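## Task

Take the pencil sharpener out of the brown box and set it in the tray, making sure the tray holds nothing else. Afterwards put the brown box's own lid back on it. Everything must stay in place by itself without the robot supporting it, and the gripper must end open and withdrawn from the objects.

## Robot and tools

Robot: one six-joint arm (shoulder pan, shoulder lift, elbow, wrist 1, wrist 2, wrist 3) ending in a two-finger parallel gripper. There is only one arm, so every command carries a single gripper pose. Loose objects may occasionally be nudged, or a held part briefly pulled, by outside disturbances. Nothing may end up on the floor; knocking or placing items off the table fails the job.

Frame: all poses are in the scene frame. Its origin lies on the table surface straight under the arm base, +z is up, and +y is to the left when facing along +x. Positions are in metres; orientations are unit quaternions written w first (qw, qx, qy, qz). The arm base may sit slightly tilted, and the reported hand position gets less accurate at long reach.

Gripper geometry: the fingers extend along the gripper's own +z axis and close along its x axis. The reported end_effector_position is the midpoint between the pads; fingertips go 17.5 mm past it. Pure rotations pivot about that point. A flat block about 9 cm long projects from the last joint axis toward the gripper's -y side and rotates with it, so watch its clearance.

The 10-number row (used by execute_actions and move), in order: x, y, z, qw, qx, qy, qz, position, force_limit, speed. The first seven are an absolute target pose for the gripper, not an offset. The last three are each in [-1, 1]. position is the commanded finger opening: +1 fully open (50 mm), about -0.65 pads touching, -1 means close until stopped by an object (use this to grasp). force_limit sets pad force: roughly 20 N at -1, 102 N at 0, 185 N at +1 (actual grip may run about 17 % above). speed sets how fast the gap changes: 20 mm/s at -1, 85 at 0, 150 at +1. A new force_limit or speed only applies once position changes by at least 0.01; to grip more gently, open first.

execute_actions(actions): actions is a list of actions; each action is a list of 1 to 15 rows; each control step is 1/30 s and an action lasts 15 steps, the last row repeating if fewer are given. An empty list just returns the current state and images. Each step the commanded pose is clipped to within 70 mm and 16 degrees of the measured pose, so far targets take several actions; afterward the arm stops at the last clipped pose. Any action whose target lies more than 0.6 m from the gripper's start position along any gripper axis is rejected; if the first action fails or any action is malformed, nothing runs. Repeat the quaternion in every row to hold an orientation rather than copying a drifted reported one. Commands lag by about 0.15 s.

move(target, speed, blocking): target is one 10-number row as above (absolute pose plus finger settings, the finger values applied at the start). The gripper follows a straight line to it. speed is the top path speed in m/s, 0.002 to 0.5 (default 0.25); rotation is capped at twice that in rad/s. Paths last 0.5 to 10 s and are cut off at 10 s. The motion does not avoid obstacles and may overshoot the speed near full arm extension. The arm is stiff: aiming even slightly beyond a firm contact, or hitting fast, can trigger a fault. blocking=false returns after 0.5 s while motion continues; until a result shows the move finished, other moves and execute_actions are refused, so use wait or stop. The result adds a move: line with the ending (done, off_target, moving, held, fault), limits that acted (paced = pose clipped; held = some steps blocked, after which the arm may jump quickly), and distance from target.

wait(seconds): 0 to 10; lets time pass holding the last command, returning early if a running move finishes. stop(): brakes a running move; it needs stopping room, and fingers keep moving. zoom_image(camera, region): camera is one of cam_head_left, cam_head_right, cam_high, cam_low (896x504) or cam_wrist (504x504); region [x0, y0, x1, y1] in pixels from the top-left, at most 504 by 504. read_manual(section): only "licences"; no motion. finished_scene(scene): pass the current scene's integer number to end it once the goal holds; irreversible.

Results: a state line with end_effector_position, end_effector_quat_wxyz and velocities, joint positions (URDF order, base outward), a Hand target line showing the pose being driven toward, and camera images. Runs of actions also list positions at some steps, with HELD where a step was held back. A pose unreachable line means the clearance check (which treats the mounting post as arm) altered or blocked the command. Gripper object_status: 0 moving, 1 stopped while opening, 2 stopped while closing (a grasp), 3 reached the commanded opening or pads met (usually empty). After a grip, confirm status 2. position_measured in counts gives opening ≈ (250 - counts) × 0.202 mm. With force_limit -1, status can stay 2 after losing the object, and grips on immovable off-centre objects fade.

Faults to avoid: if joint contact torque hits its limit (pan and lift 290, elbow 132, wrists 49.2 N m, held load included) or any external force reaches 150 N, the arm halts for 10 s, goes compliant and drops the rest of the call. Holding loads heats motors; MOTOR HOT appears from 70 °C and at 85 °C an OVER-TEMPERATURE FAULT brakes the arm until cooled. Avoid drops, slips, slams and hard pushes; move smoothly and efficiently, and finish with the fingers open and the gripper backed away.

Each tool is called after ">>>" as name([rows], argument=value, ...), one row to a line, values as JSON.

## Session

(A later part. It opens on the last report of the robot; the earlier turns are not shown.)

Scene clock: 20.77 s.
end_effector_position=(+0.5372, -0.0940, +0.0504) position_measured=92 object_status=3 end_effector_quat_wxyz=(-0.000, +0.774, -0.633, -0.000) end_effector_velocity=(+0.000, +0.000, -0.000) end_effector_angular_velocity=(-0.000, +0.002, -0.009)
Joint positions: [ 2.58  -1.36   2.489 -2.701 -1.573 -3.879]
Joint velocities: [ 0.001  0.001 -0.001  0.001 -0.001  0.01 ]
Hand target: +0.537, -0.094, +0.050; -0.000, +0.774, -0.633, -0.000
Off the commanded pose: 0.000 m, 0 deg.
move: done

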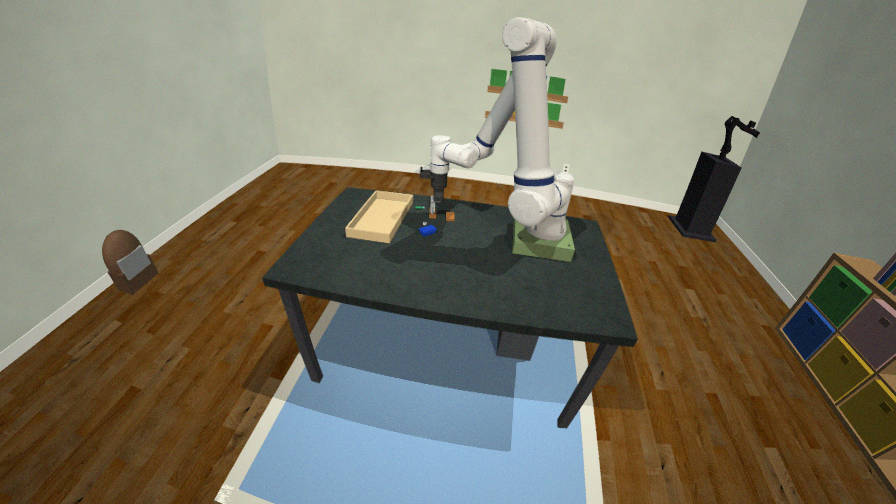

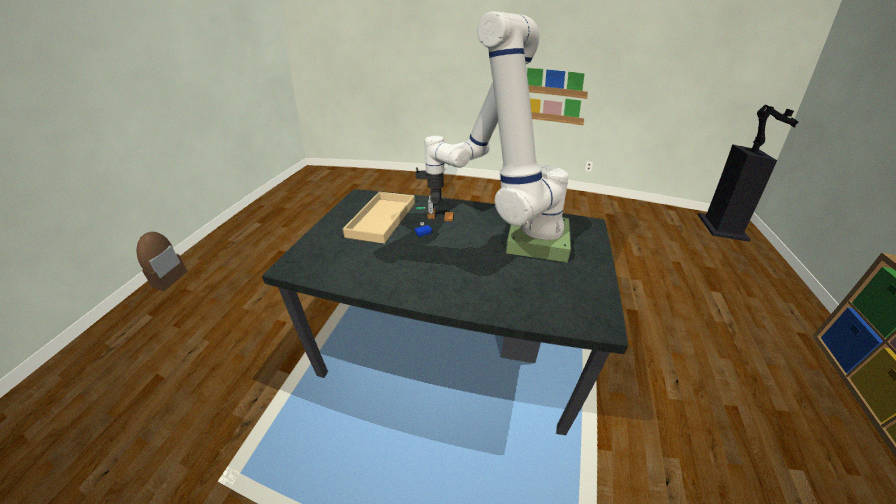

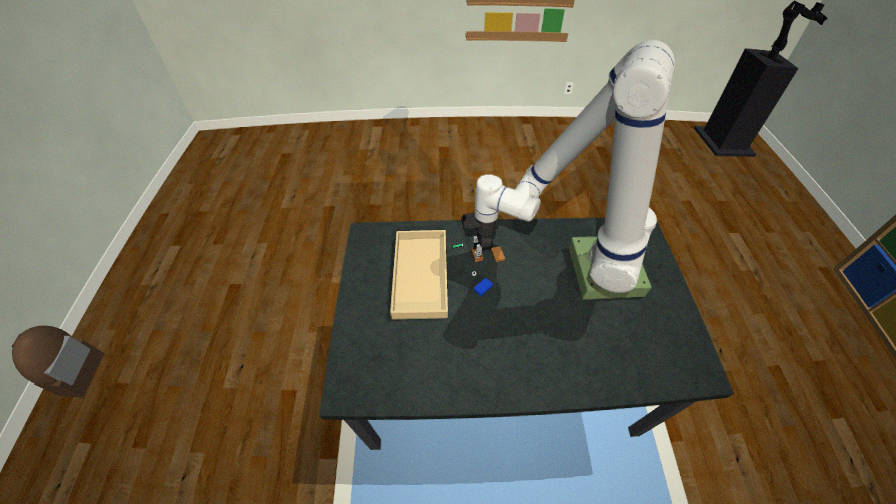

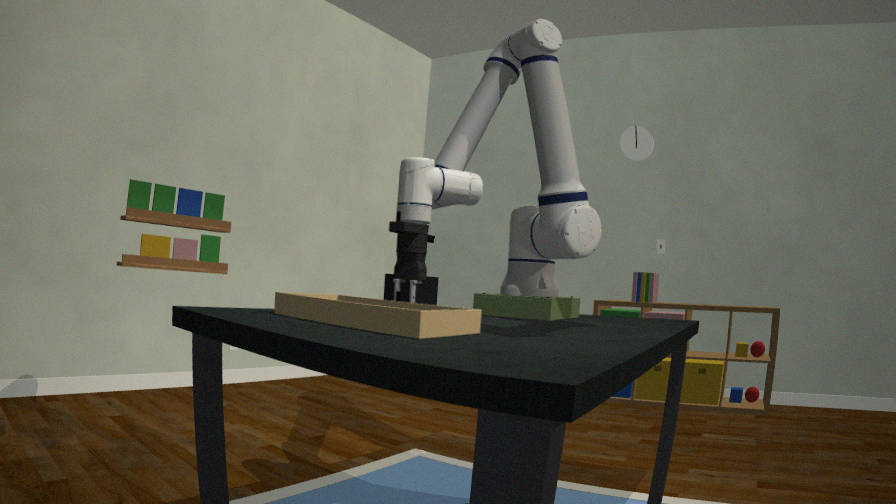

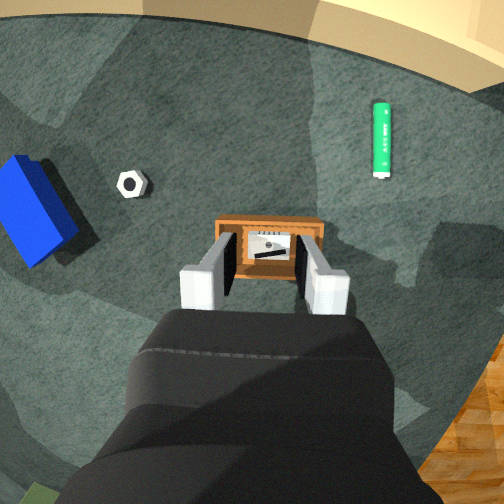

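>>> move(target=[0.5372,-0.0953,0.023,0,0.774,-0.633,0,0.33,-0.7,0], speed=0.03)

>>> move(target=[0.5372,-0.0953,0.023,0,0.774,-0.633,0,-1,-0.7,-0.5])

>>> move(target=[0.5372,-0.0953,0.11,0,0.774,-0.633,0,-1,-0.7,-0.5], speed=0.1)

>>> move(target=[0.79,-0.03,0.1,0,0.774,-0.633,0,-1,-0.7,-0.5])

>>> move(target=[0.79,-0.03,0.036,0,0.774,-0.633,0,-1,-0.7,-0.5], speed=0.06)

>>> zoom_image(camera="cam_head_left", region=[340,170,440,250])

Scene clock: 23.97 s.
end_effector_position=(+0.5373, -0.0954, +0.0231) position_measured=103 object_status=3 end_effector_quat_wxyz=(+0.000, +0.774, -0.633, -0.000) end_effector_velocity=(-0.000, -0.001, -0.002) end_effector_angular_velocity=(+0.000, +0.000, -0.001)
Joint positions: [ 2.578 -1.291  2.497 -2.778 -1.574 -3.88 ]
Joint velocities: [-0.001  0.004  0.    -0.005 -0.     0.   ]
Hand target: +0.537, -0.095, +0.023; +0.000, +0.774, -0.633, -0.000
Off the commanded pose: 0.000 m, 0 deg.
move: done

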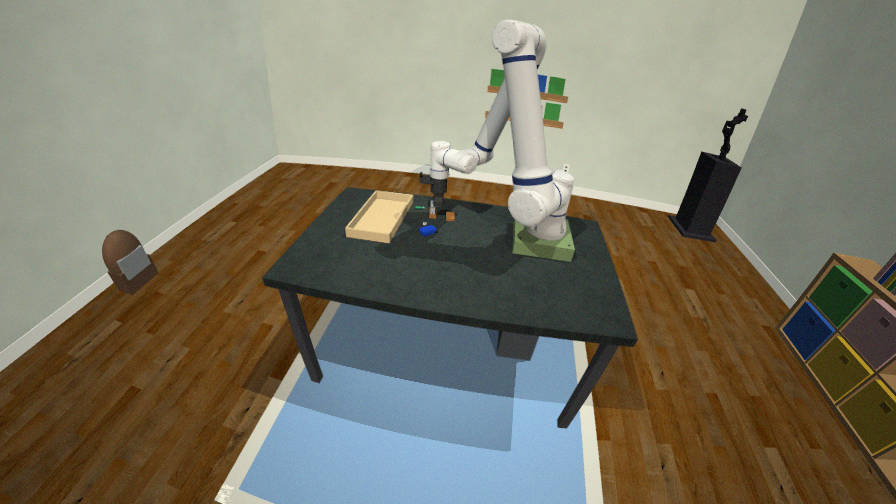

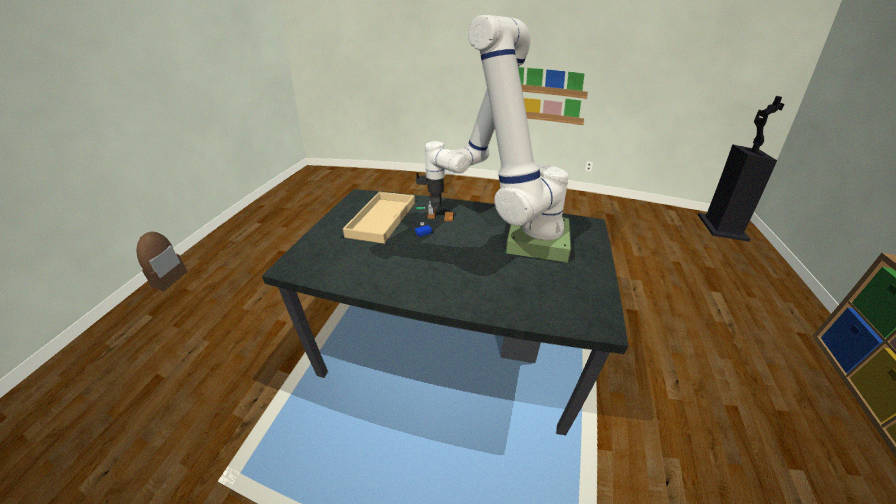

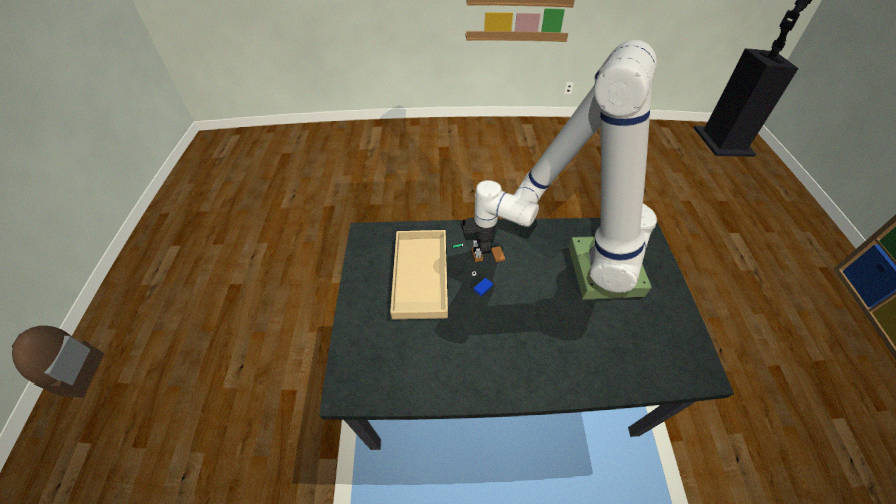

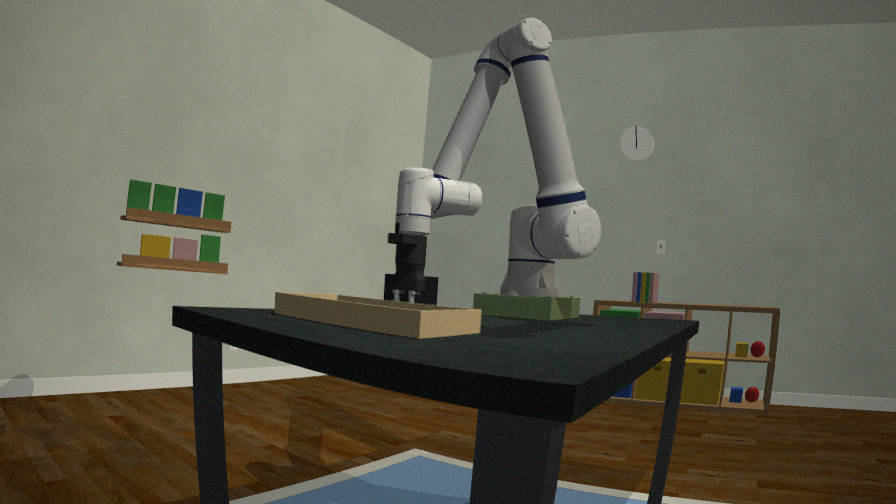

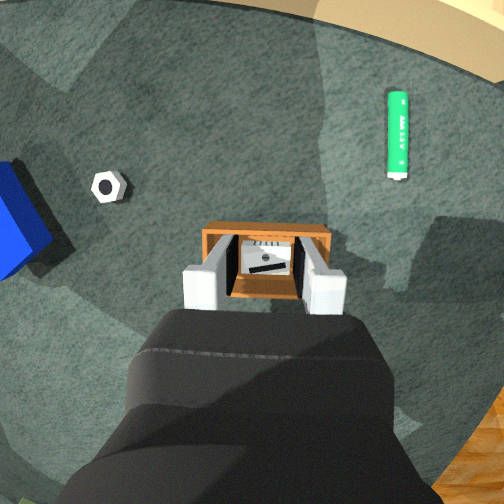

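Scene clock: 24.67 s.
end_effector_position=(+0.5372, -0.0953, +0.0230) position_measured=132 object_status=2 end_effector_quat_wxyz=(+0.000, +0.774, -0.633, +0.000) end_effector_velocity=(+0.000, +0.000, +0.000) end_effector_angular_velocity=(-0.000, -0.000, +0.001)
Joint positions: [ 2.578 -1.291  2.497 -2.778 -1.574 -3.88 ]
Joint velocities: [ 0.001 -0.     0.    -0.     0.     0.   ]
Hand target: +0.537, -0.095, +0.023; +0.000, +0.774, -0.633, -0.000
Off the commanded pose: 0.000 m, 0 deg.
move: done

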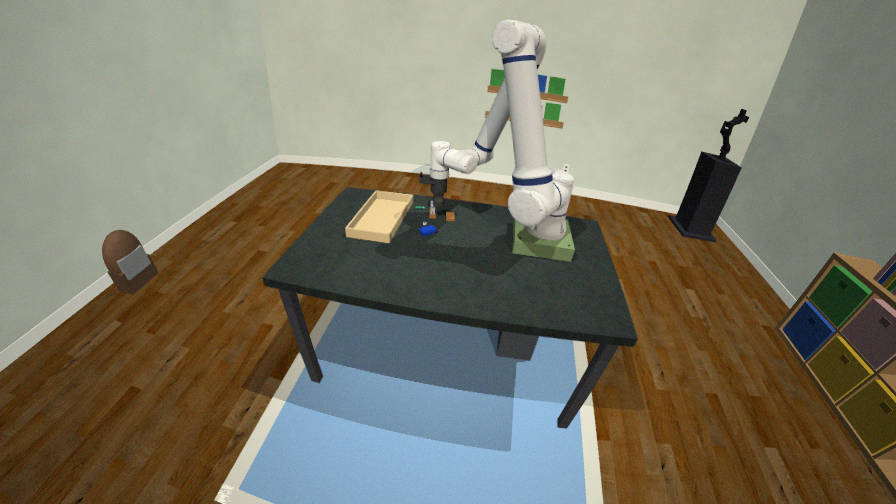

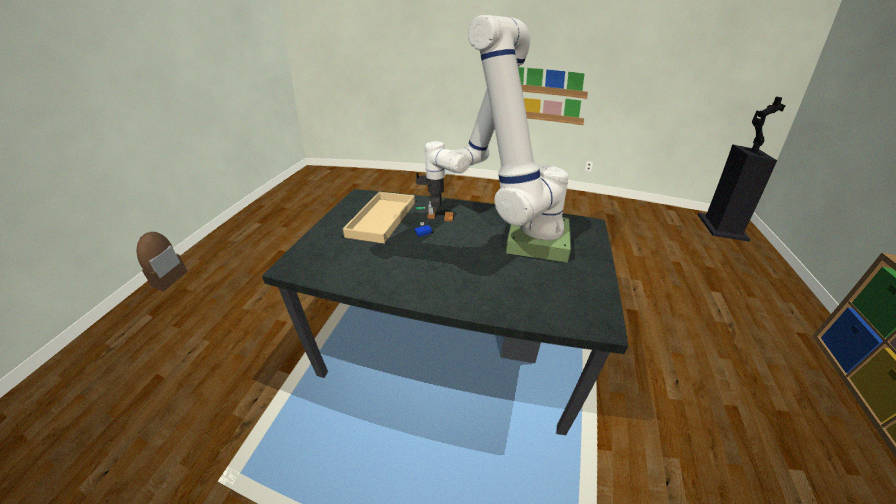

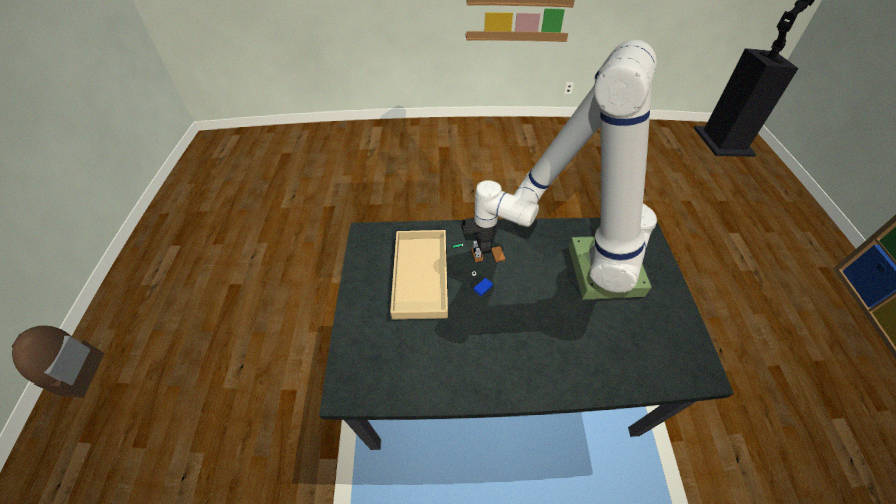

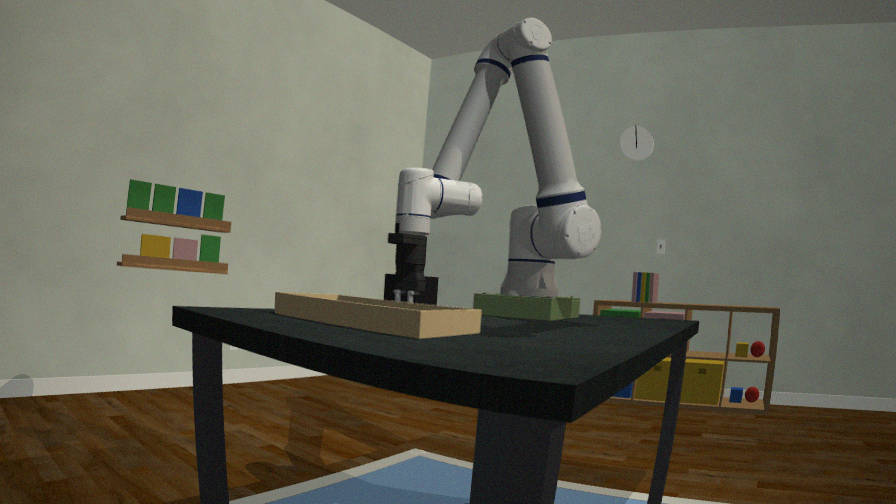

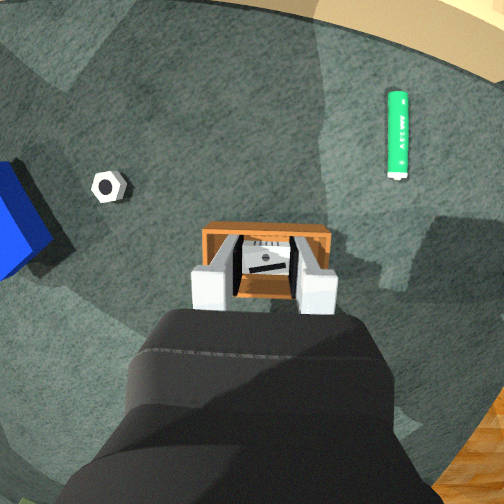

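Scene clock: 25.97 s.
end_effector_position=(+0.5369, -0.0950, +0.1100) position_measured=132 object_status=2 end_effector_quat_wxyz=(+0.000, +0.774, -0.633, -0.000) end_effector_velocity=(-0.000, -0.000, +0.002) end_effector_angular_velocity=(+0.001, +0.000, -0.000)
Joint positions: [ 2.579 -1.495  2.458 -2.534 -1.574 -3.879]
Joint velocities: [-0.001 -0.004 -0.001  0.005  0.    -0.   ]
Hand target: +0.537, -0.095, +0.110; -0.000, +0.774, -0.633, +0.000
Off the commanded pose: 0.000 m, 0 deg.
move: done

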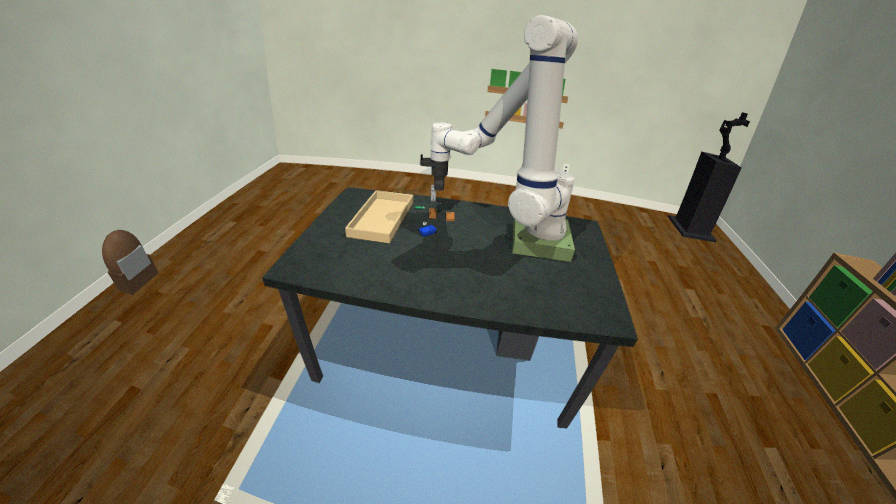

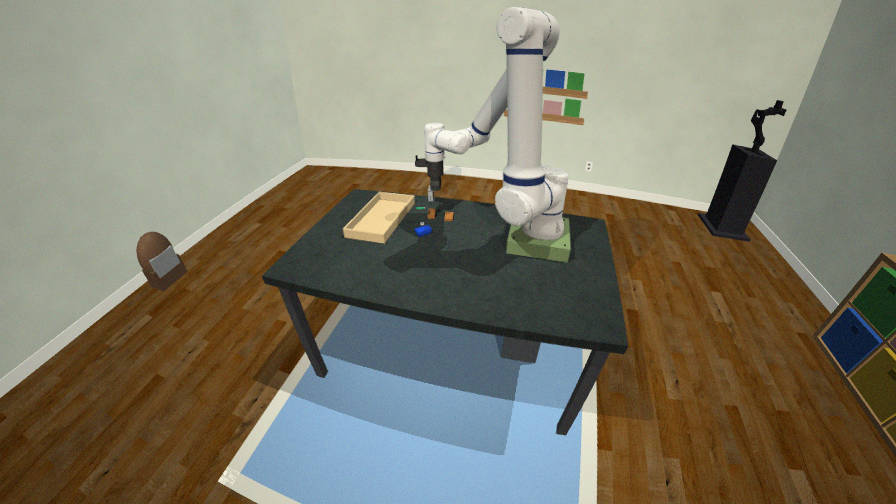

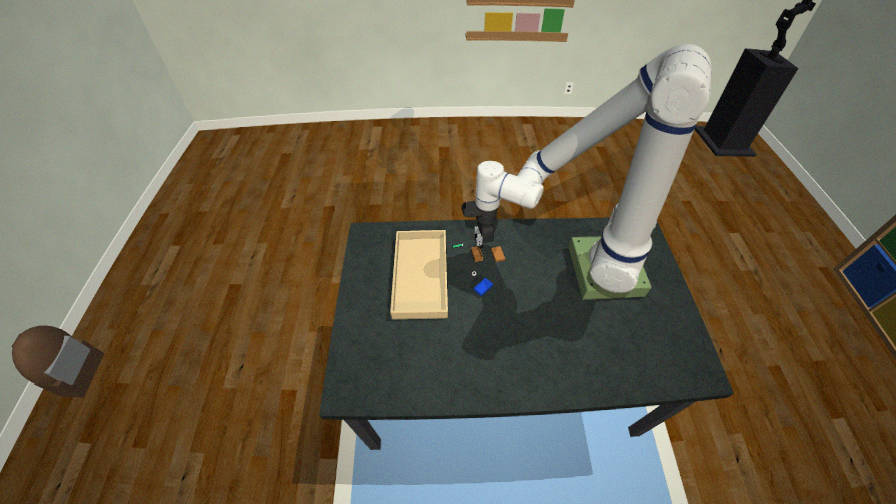

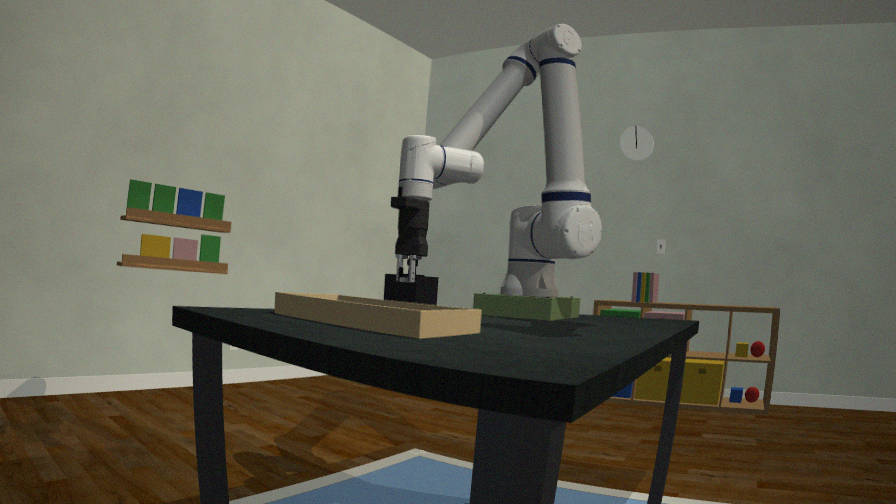

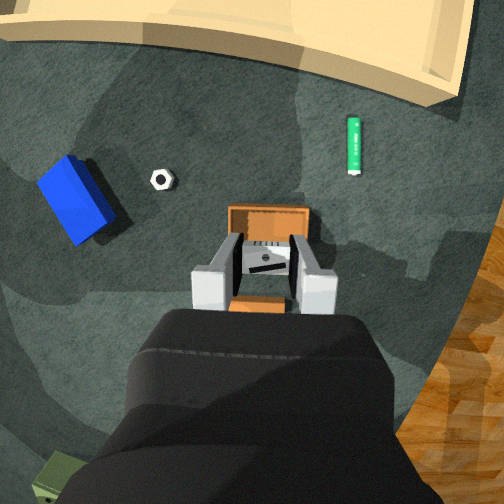

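Scene clock: 27.57 s.
end_effector_position=(+0.7903, -0.0303, +0.1010) position_measured=132 object_status=2 end_effector_quat_wxyz=(-0.001, +0.774, -0.633, -0.000) end_effector_velocity=(+0.001, -0.000, -0.000) end_effector_angular_velocity=(-0.000, +0.000, -0.001)
Joint positions: [ 2.837 -1.155  2.    -2.416 -1.572 -3.62 ]
Joint velocities: [ 0.     0.002 -0.003  0.001 -0.     0.001]
Hand target: +0.790, -0.030, +0.101; -0.001, +0.774, -0.633, -0.000
Off the commanded pose: 0.001 m, 0 deg.
move: done

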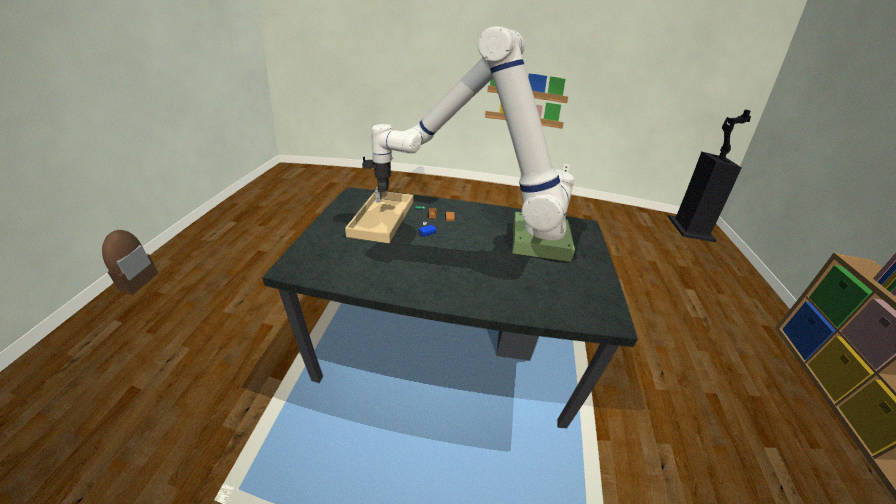

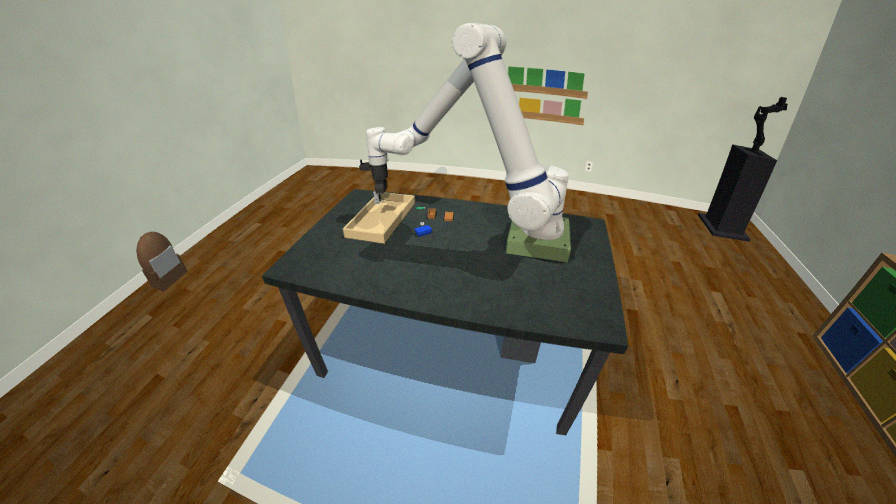

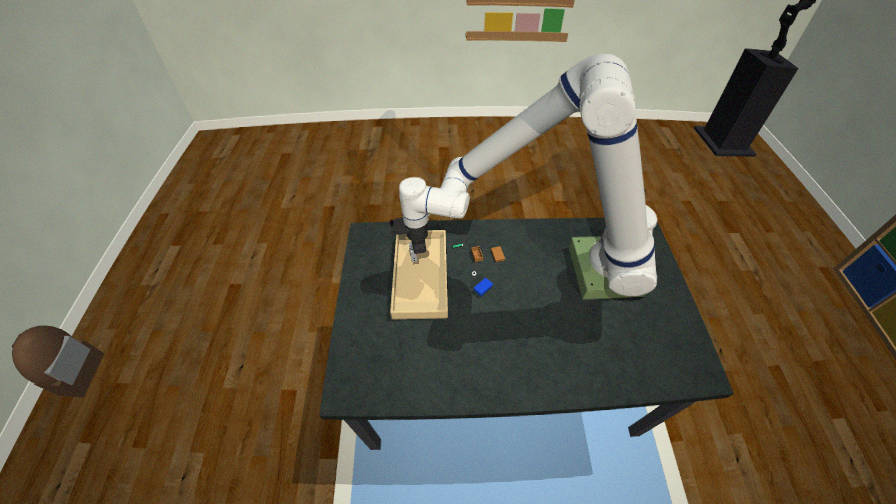

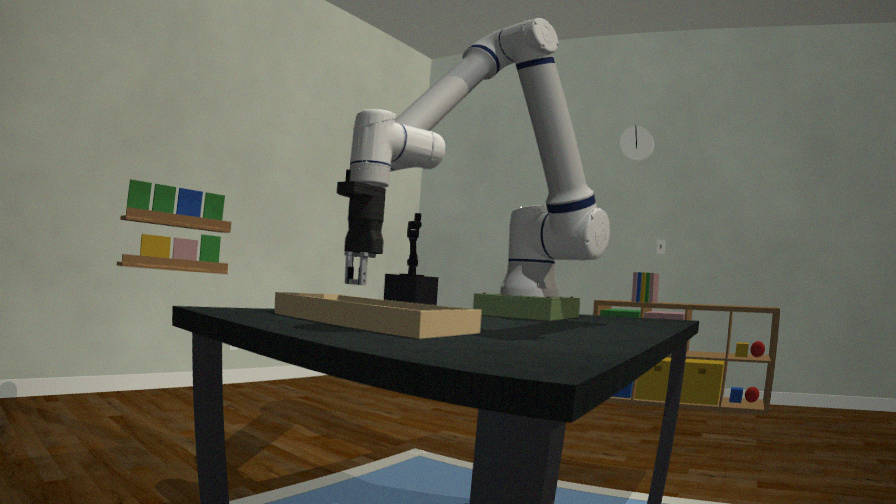

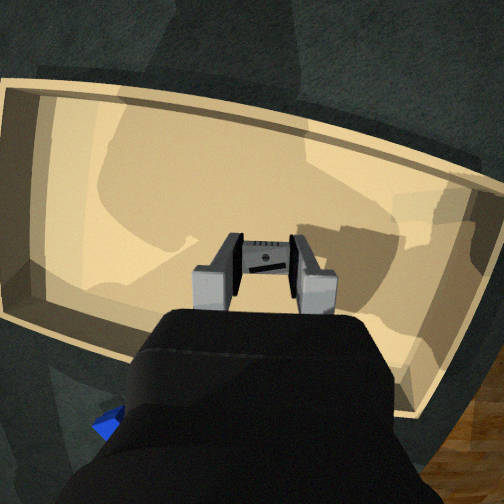

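Scene clock: 29.03 s.
end_effector_position=(+0.7903, -0.0301, +0.0361) position_measured=132 object_status=2 end_effector_quat_wxyz=(-0.000, +0.774, -0.633, +0.000) end_effector_velocity=(-0.000, +0.000, -0.002) end_effector_angular_velocity=(-0.000, +0.001, +0.000)
Joint positions: [ 2.838 -1.063  2.02  -2.529 -1.574 -3.62 ]
Joint velocities: [ 0.     0.003  0.    -0.002 -0.     0.   ]
Hand target: +0.790, -0.030, +0.036; -0.000, +0.774, -0.633, -0.000
Off the commanded pose: 0.000 m, 0 deg.
move: done

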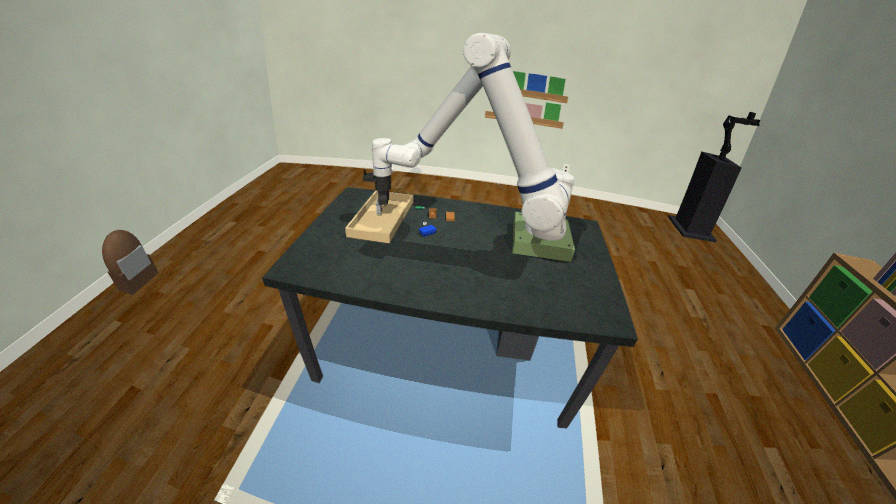

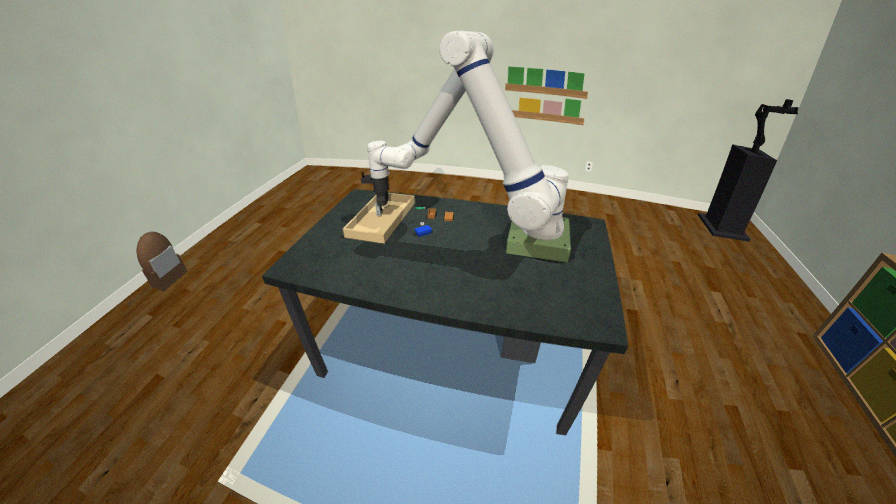

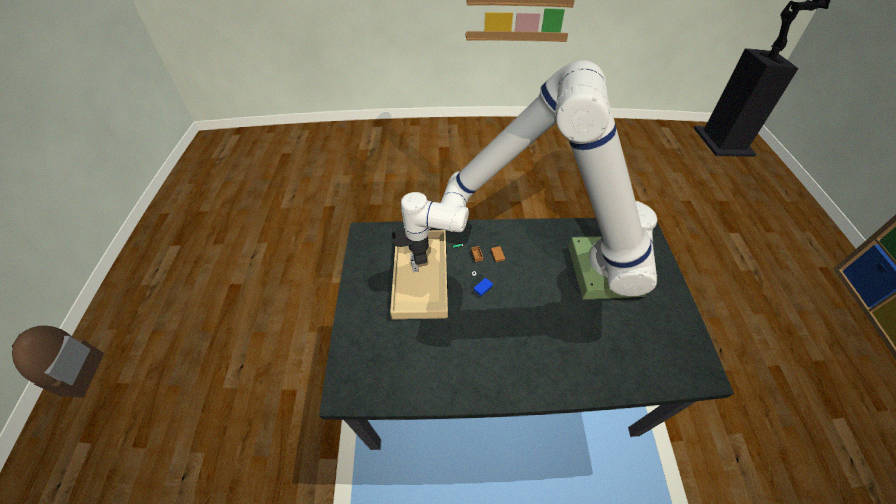

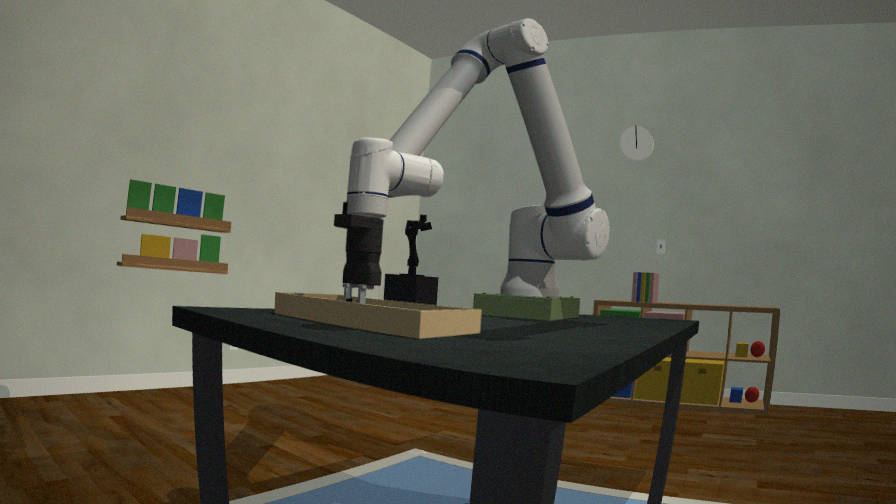

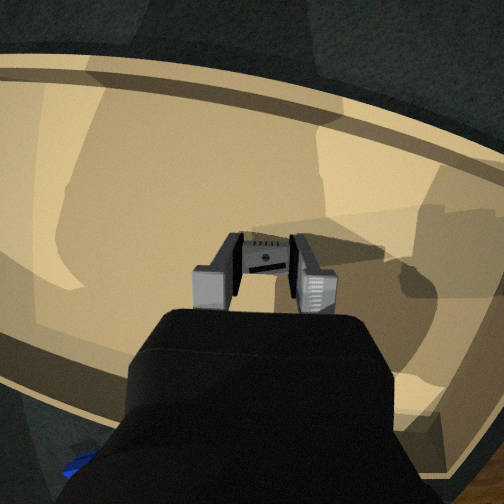

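Region (340, 170, 440, 250) of cam_head_left's 896x504 image, scaled by 5.040, with more detail than that image has; it fills the top 403 rows of this view, and the rest is white.

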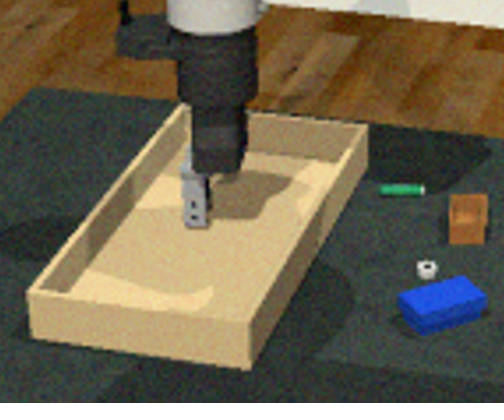

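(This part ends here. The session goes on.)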